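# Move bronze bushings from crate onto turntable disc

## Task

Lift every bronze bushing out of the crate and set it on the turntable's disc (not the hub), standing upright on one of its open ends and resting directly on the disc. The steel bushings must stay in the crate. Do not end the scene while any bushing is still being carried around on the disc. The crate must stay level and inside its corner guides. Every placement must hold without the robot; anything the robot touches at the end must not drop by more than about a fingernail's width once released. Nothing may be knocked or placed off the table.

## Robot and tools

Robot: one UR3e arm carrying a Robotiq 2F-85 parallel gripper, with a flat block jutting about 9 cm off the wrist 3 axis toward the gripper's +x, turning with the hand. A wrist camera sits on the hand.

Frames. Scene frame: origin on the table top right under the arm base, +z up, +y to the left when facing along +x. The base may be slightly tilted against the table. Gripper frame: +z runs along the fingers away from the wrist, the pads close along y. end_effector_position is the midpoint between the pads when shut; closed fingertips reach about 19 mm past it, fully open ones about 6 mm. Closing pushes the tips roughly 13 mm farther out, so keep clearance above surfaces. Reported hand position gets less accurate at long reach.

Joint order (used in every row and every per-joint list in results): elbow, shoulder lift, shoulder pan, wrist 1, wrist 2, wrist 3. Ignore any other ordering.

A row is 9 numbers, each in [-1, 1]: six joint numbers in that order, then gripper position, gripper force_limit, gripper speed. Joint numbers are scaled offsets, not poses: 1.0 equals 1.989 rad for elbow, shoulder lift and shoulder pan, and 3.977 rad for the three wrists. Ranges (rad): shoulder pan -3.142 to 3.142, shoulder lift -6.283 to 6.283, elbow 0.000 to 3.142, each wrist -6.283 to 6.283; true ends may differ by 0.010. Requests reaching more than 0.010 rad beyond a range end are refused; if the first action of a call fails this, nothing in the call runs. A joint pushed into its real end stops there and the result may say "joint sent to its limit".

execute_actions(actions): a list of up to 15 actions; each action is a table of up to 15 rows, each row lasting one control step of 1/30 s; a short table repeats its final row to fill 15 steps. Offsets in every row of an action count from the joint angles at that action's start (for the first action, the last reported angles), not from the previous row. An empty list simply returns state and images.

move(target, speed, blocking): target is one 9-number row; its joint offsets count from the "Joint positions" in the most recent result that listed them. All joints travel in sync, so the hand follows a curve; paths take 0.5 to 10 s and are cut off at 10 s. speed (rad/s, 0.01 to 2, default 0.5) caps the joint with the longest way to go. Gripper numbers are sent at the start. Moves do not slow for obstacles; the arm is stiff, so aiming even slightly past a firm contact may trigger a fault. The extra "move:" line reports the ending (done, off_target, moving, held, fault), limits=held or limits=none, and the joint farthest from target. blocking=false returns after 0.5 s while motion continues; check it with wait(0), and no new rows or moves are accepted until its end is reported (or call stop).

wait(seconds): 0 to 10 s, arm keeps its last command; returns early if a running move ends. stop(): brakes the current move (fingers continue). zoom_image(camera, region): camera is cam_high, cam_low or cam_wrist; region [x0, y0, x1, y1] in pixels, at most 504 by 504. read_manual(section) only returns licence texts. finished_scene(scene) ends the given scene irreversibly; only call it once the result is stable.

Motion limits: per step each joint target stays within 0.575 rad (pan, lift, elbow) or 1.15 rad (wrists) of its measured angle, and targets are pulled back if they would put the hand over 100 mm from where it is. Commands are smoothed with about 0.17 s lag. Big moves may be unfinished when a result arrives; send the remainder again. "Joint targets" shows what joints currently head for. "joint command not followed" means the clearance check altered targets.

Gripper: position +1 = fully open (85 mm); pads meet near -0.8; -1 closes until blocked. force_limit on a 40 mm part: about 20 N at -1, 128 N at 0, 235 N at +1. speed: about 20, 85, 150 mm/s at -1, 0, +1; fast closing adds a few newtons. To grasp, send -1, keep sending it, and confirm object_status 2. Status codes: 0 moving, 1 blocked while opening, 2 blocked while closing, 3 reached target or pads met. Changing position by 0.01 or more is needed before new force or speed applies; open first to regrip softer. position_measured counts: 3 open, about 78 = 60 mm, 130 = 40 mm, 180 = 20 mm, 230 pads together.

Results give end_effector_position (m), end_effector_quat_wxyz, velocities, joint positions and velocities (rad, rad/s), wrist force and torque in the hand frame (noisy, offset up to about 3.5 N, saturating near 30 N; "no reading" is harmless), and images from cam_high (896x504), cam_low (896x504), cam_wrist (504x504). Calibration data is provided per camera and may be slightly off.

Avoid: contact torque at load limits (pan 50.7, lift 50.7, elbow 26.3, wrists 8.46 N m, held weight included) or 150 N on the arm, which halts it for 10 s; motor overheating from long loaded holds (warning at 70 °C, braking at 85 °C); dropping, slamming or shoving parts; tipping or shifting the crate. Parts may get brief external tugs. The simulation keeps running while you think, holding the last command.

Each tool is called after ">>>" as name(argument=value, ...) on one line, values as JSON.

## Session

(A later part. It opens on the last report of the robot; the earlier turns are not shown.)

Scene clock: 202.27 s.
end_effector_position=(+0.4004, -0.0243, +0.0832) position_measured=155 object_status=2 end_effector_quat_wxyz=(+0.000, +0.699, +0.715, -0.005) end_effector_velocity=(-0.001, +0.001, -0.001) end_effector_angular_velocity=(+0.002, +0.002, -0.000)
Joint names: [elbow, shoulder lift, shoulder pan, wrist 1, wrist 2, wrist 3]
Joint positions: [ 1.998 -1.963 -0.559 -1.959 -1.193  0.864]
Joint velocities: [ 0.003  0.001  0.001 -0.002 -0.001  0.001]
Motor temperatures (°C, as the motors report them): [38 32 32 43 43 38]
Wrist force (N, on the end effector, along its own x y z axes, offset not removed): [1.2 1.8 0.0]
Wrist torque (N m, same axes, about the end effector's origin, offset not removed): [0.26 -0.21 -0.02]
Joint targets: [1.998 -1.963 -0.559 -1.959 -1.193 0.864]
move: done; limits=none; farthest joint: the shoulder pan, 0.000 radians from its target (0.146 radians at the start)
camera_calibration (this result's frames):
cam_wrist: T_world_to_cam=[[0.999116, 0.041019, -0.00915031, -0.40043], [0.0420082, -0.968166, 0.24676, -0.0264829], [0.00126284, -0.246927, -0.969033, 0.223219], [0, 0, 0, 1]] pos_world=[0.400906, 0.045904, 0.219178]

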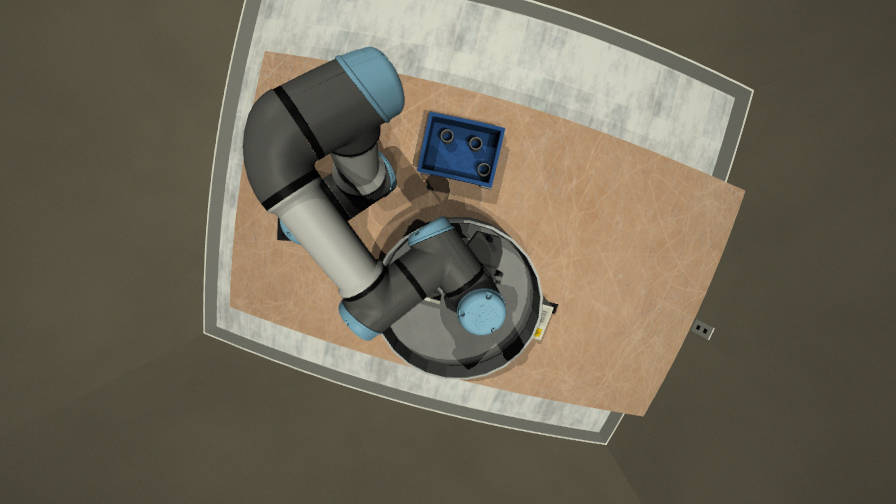

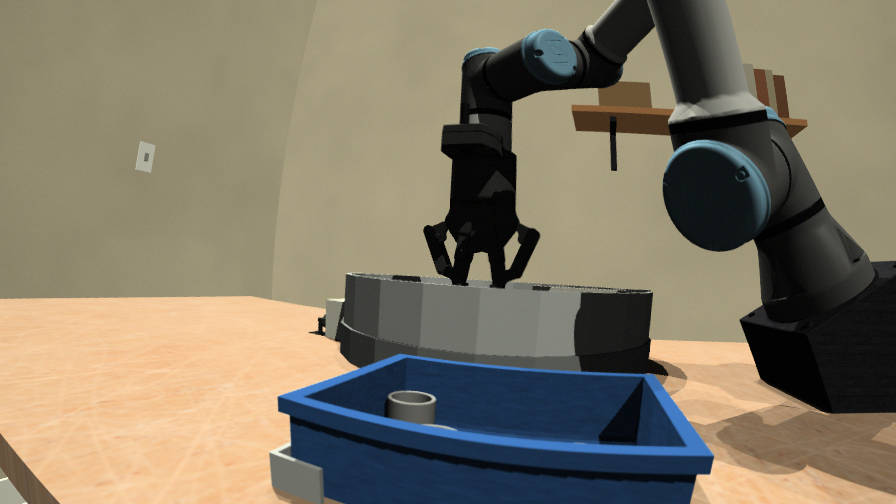

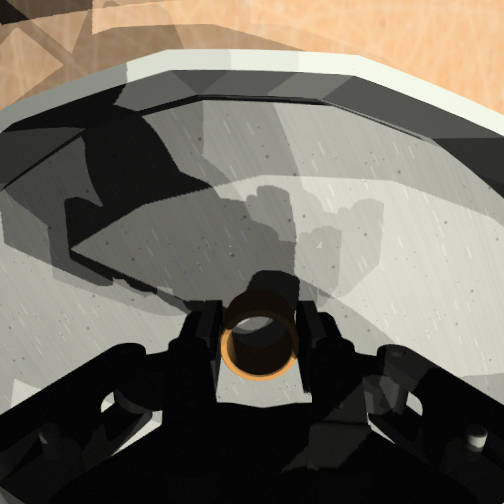

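>>> move(target=[0.005,0.003,0.003,-0.005,0,0.001,-1,-0.5,0], speed=0.1)

>>> move(target=[0,0,0,0,0,0,0.2,-0.5,0])

>>> move(target=[-0.121,-0.076,-0.076,0.115,0.015,-0.035,0.2,-0.5,0], speed=1)

>>> zoom_image(camera="cam_low", region=[240, 300, 744, 504])

>>> zoom_image(camera="cam_high", region=[400, 90, 530, 210])

Scene clock: 207.77 s.
end_effector_position=(+0.4008, -0.0237, +0.0805) position_measured=155 object_status=2 end_effector_quat_wxyz=(+0.001, +0.698, +0.716, -0.004) end_effector_velocity=(-0.000, +0.000, -0.001) end_effector_angular_velocity=(+0.001, +0.001, -0.001)
Joint names: [elbow, shoulder lift, shoulder pan, wrist 1, wrist 2, wrist 3]
Joint positions: [ 2.008 -1.957 -0.553 -1.979 -1.193  0.868]
Joint velocities: [ 0.002  0.002  0.    -0.003  0.     0.001]
Motor temperatures (°C, as the motors report them): [38 32 32 43 43 38]
Wrist force (N, on the end effector, along its own x y z axes, offset not removed): [1.2 -0.8 -30.0]
Wrist torque (N m, same axes, about the end effector's origin, offset not removed): [0.15 -0.47 -0.03]
Joint targets: [2.008 -1.957 -0.553 -1.979 -1.193 0.868]
move: done; limits=none; farthest joint: the shoulder pan, 0.000 radians from its target (0.006 radians at the start)
camera_calibration (this result's frames):
cam_wrist: T_world_to_cam=[[0.999021, 0.0437488, -0.00653821, -0.40092], [0.04401, -0.968155, 0.246453, -0.026004], [0.00445202, -0.246499, -0.969133, 0.219537], [0, 0, 0, 1]] pos_world=[0.400695, 0.0464796, 0.216548]

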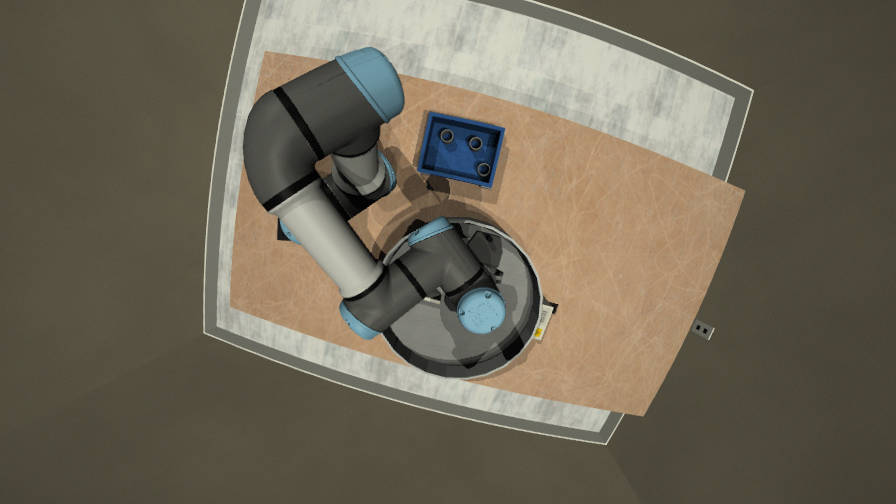

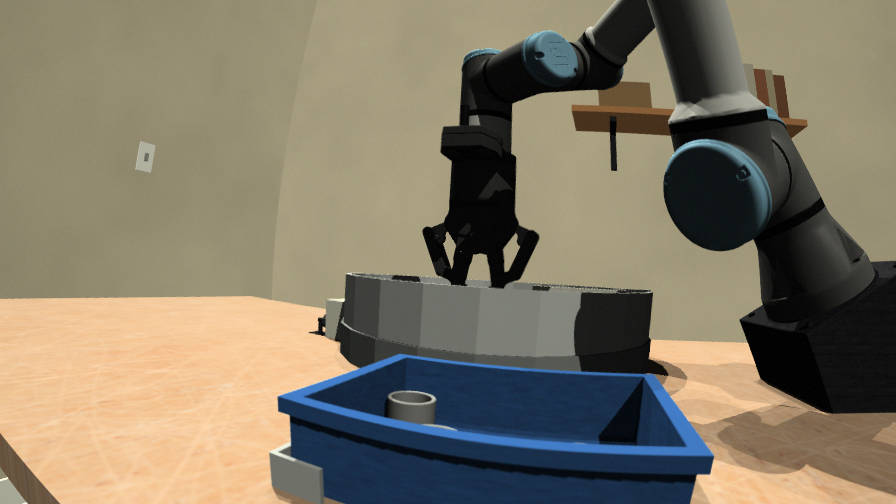

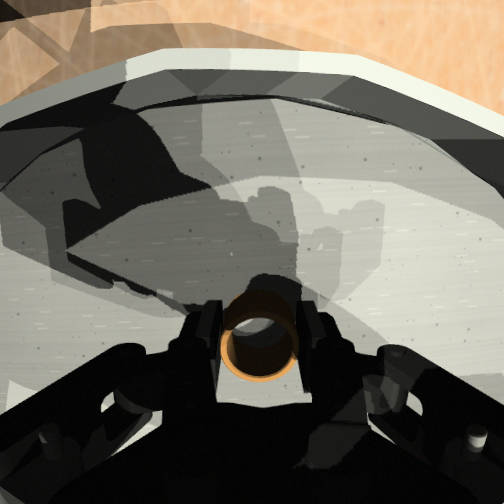

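Scene clock: 208.37 s.
end_effector_position=(+0.4008, -0.0236, +0.0805) position_measured=104 object_status=0 end_effector_quat_wxyz=(+0.001, +0.698, +0.716, -0.004) end_effector_velocity=(+0.000, -0.000, +0.000) end_effector_angular_velocity=(-0.001, -0.001, +0.000)
Joint names: [elbow, shoulder lift, shoulder pan, wrist 1, wrist 2, wrist 3]
Joint positions: [ 2.008 -1.957 -0.553 -1.979 -1.193  0.868]
Joint velocities: [ 0.    -0.001 -0.001 -0.    -0.    -0.   ]
Motor temperatures (°C, as the motors report them): [38 32 32 43 43 38]
Wrist force (N, on the end effector, along its own x y z axes, offset not removed): [0.2 1.0 -0.2]
Wrist torque (N m, same axes, about the end effector's origin, offset not removed): [0.14 -0.05 -0.02]
Joint targets: [2.008 -1.957 -0.553 -1.979 -1.193 0.868]
move: done; limits=none; farthest joint: the shoulder pan, 0.000 radians from its target (0.000 radians at the start)
camera_calibration (this result's frames):
cam_wrist: T_world_to_cam=[[0.999021, 0.0437358, -0.00659629, -0.400906], [0.0440121, -0.968173, 0.246383, -0.0259802], [0.00438942, -0.246432, -0.96915, 0.219548], [0, 0, 0, 1]] pos_world=[0.400693, 0.0464843, 0.216531]

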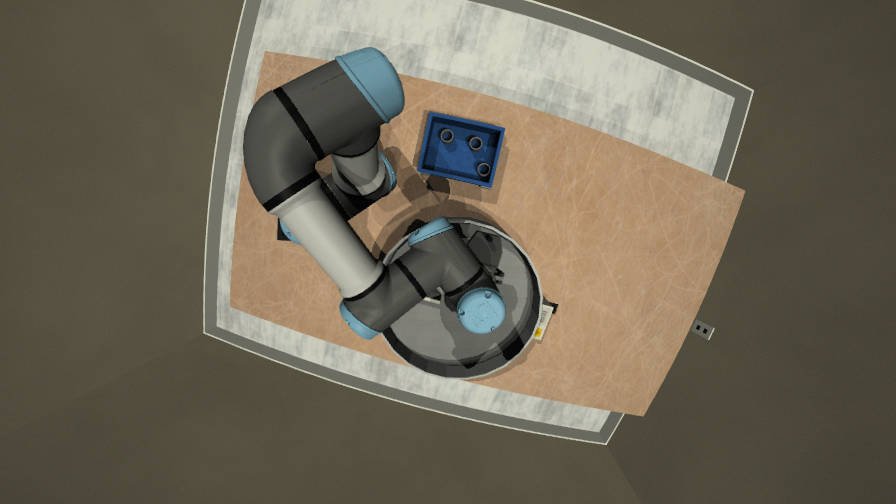

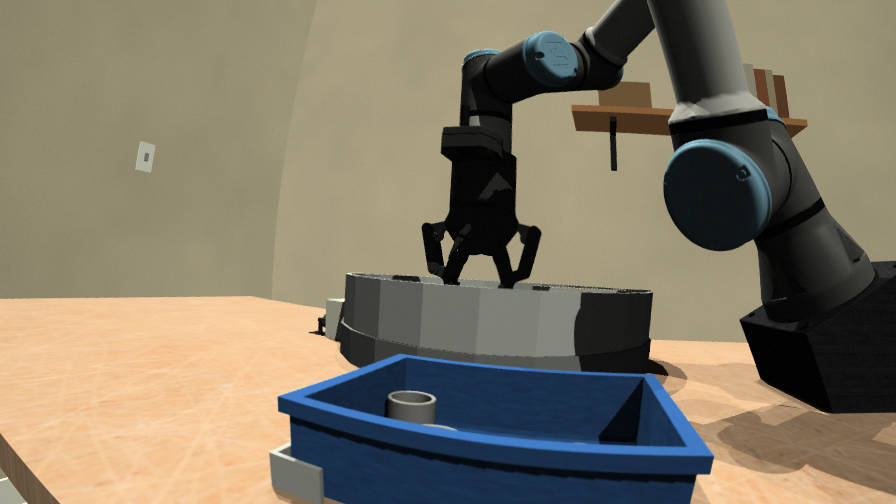

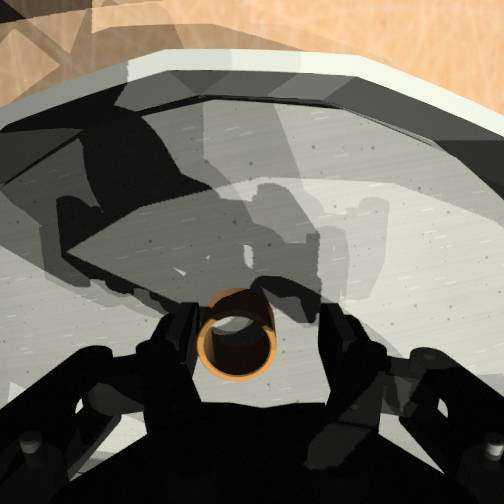

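Scene clock: 209.60 s.
end_effector_position=(+0.4009, -0.0183, +0.1505) position_measured=104 object_status=3 end_effector_quat_wxyz=(-0.001, +0.704, +0.710, +0.001) end_effector_velocity=(+0.000, +0.000, +0.001) end_effector_angular_velocity=(-0.000, -0.001, +0.001)
Joint names: [elbow, shoulder lift, shoulder pan, wrist 1, wrist 2, wrist 3]
Joint positions: [ 1.767 -2.108 -0.704 -1.522 -1.133  0.729]
Joint velocities: [-0.002 -0.001 -0.001  0.003  0.001 -0.001]
Motor temperatures (°C, as the motors report them): [38 32 32 43 43 38]
Wrist force (N, on the end effector, along its own x y z axes, offset not removed): [1.6 1.8 -0.6]
Wrist torque (N m, same axes, about the end effector's origin, offset not removed): [0.26 -0.30 0.01]
Joint targets: [1.767 -2.109 -0.704 -1.521 -1.133 0.729]
move: done; limits=none; farthest joint: the shoulder pan, 0.000 radians from its target (0.151 radians at the start)
camera_calibration (this result's frames):
cam_wrist: T_world_to_cam=[[0.999674, 0.0255177, -0.000867108, -0.402297], [0.0249992, -0.971328, 0.236424, -0.0290226], [0.00519076, -0.236369, -0.97165, 0.289007], [0, 0, 0, 1]] pos_world=[0.401391, 0.0503875, 0.287326]

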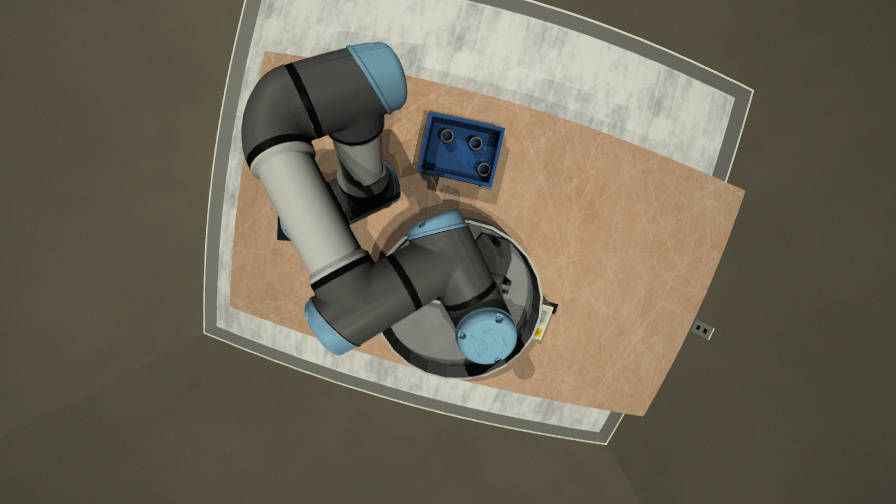

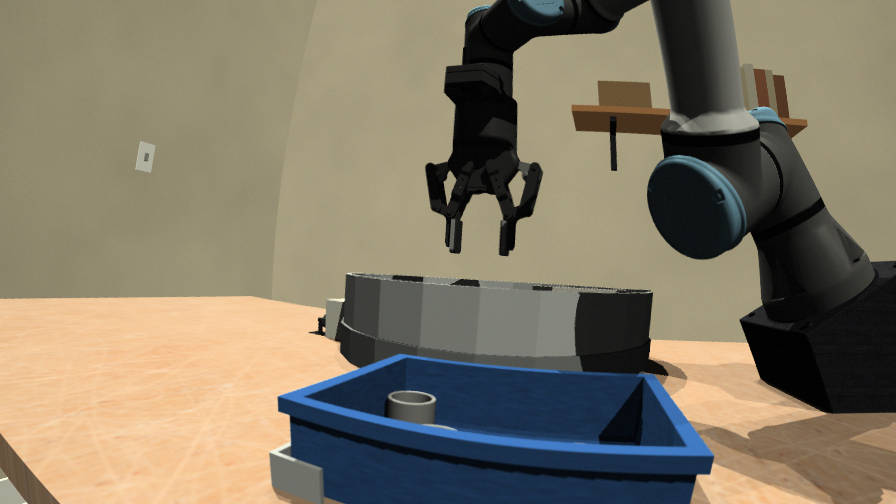

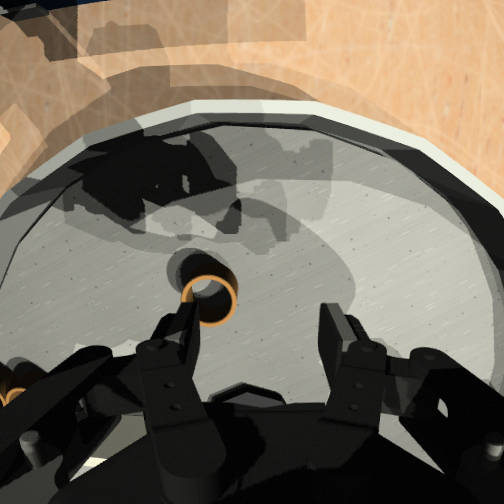

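Region (240, 300, 744, 504) of cam_low's 896x504 image, scaled by 1.000; it fills the top 204 rows of this view, and the rest is white.

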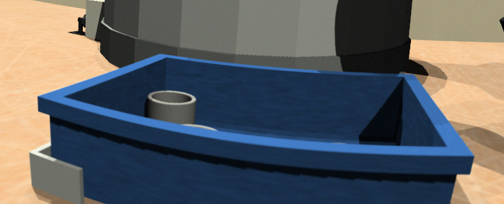

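Region (400, 90, 530, 210) of cam_high's 896x504 image, scaled by 3.877, with more detail than that image has; it fills the top 465 rows of this view, and the rest is white.

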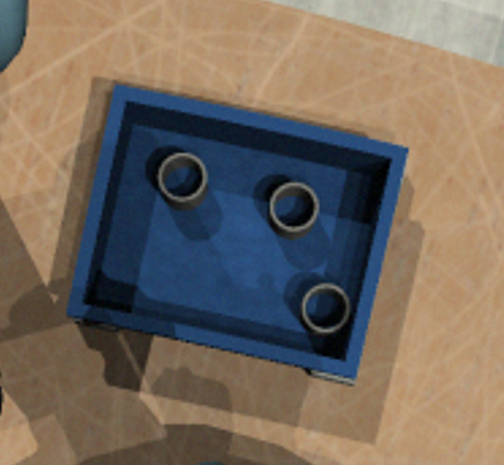

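>>> move(target=[0.184,-0.028,0.691,-0.128,-0.154,0.319,0.2,-0.5,0], speed=1)

>>> wait(seconds=10)

>>> zoom_image(camera="cam_high", region=[360, 230, 480, 330])

Scene clock: 216.90 s.
end_effector_position=(+0.2601, +0.2076, +0.1505) position_measured=104 object_status=3 end_effector_quat_wxyz=(-0.001, +0.706, +0.709, -0.000) end_effector_velocity=(-0.000, +0.001, +0.001) end_effector_angular_velocity=(+0.001, -0.002, +0.000)
Joint names: [elbow, shoulder lift, shoulder pan, wrist 1, wrist 2, wrist 3]
Joint positions: [ 2.133 -2.164  0.669 -2.031 -1.746  1.997]
Joint velocities: [-0.001 -0.     0.003 -0.001 -0.001  0.002]
Motor temperatures (°C, as the motors report them): [38 32 32 43 43 38]
Wrist force (N, on the end effector, along its own x y z axes, offset not removed): [1.0 1.0 0.2]
Wrist torque (N m, same axes, about the end effector's origin, offset not removed): [0.15 -0.16 -0.01]
Joint targets: [2.133 -2.164 0.670 -2.031 -1.746 1.998]
move: done; limits=none; farthest joint: the shoulder pan, 0.001 radians from its target (1.375 radians at the start)
camera_calibration (this result's frames):
cam_wrist: T_world_to_cam=[[0.999751, 0.0221477, -0.00282882, -0.266354], [0.0221832, -0.970892, 0.238487, 0.194286], [0.00253546, -0.23849, -0.971142, 0.344139], [0, 0, 0, 1]] pos_world=[0.261106, 0.276604, 0.28712]

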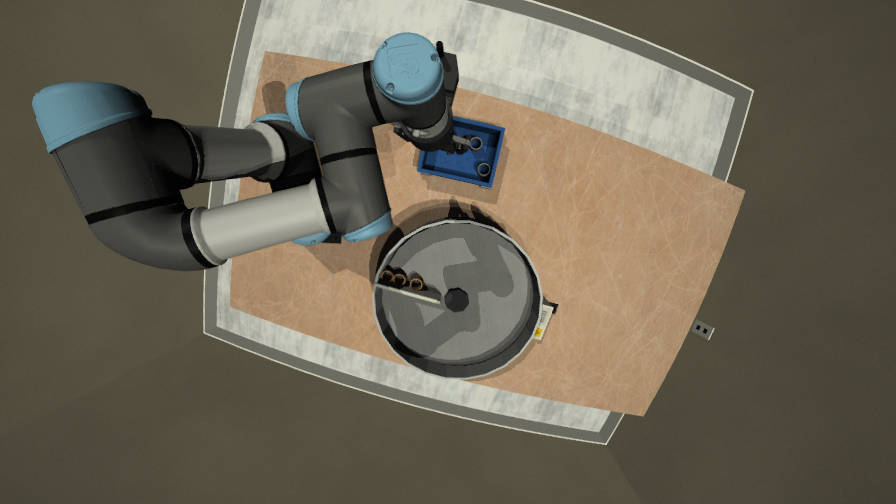

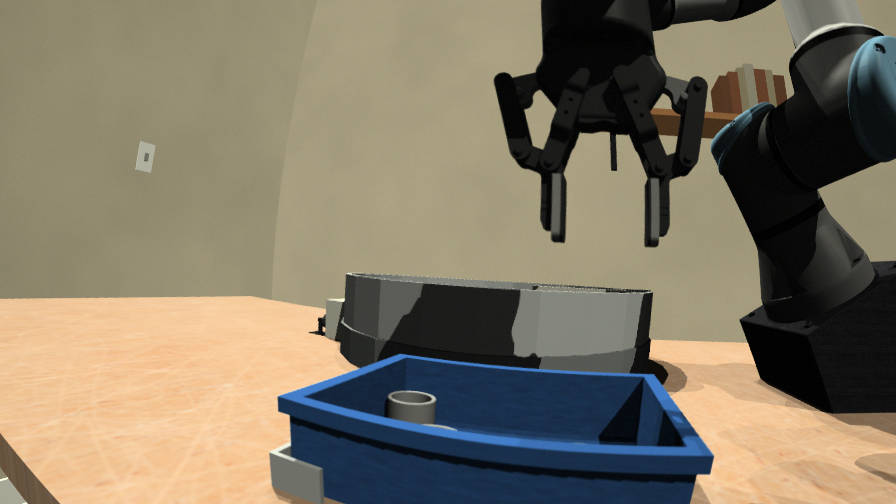

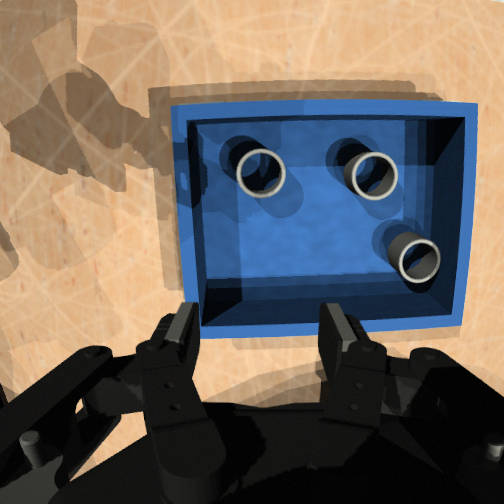

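Scene clock: 226.90 s.
end_effector_position=(+0.2601, +0.2076, +0.1505) position_measured=104 object_status=3 end_effector_quat_wxyz=(-0.000, +0.706, +0.709, -0.000) end_effector_velocity=(+0.000, -0.000, +0.000) end_effector_angular_velocity=(-0.000, -0.000, -0.000)
Joint names: [elbow, shoulder lift, shoulder pan, wrist 1, wrist 2, wrist 3]
Joint positions: [ 2.133 -2.164  0.67  -2.031 -1.746  1.998]
Joint velocities: [-0.  0. -0.  0. -0.  0.]
Motor temperatures (°C, as the motors report them): [38 32 32 43 43 38]
Wrist force (N, on the end effector, along its own x y z axes, offset not removed): [1.2 1.5 0.8]
Wrist torque (N m, same axes, about the end effector's origin, offset not removed): [0.20 -0.22 -0.02]
Joint targets: [2.133 -2.164 0.670 -2.031 -1.746 1.998]
wait: 10.00 s; at rest by 0.17 s
camera_calibration (this result's frames):
cam_wrist: T_world_to_cam=[[0.999751, 0.0221425, -0.00276491, -0.26633], [0.022163, -0.970904, 0.238442, 0.194327], [0.00259524, -0.238444, -0.971153, 0.344139], [0, 0, 0, 1]] pos_world=[0.261064, 0.276628, 0.287139]

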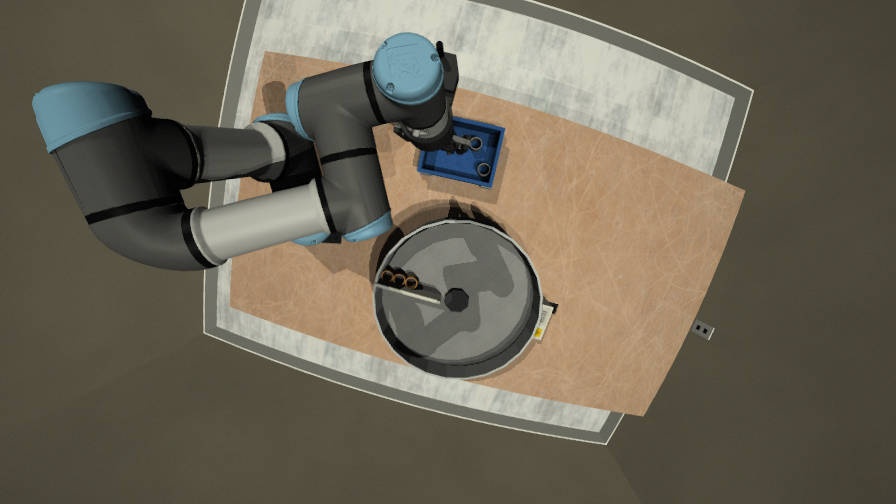

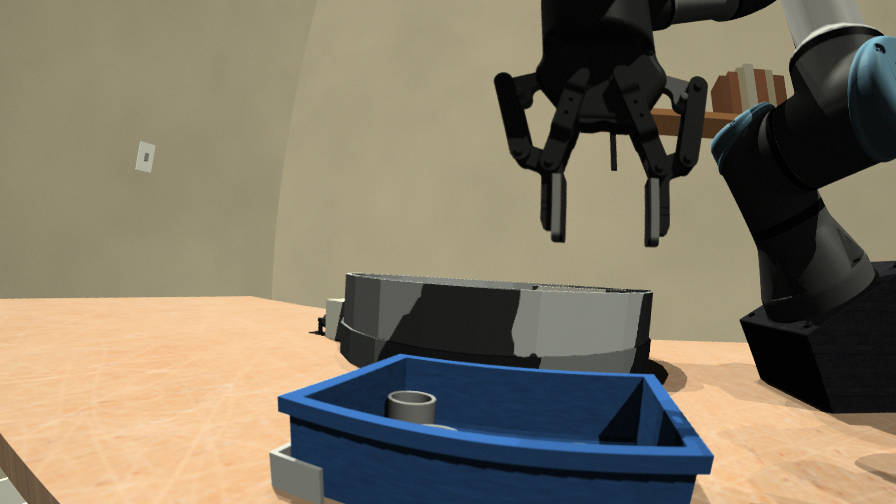

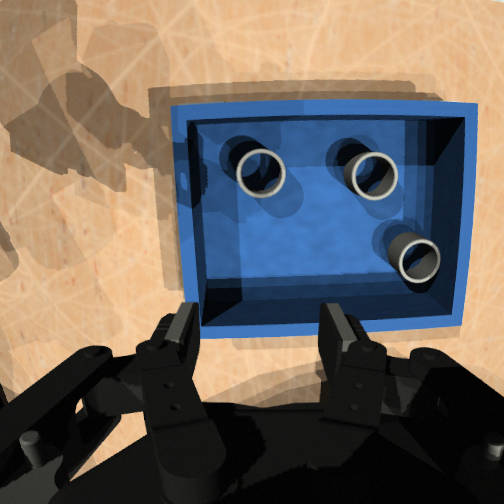

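Region (360, 230, 480, 330) of cam_high's 896x504 image, scaled by 4.200, with more detail than that image has.

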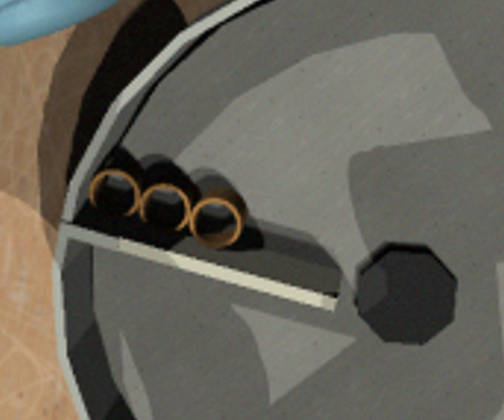

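>>> finished_scene(scene=1)

The scene is finished: the task was done.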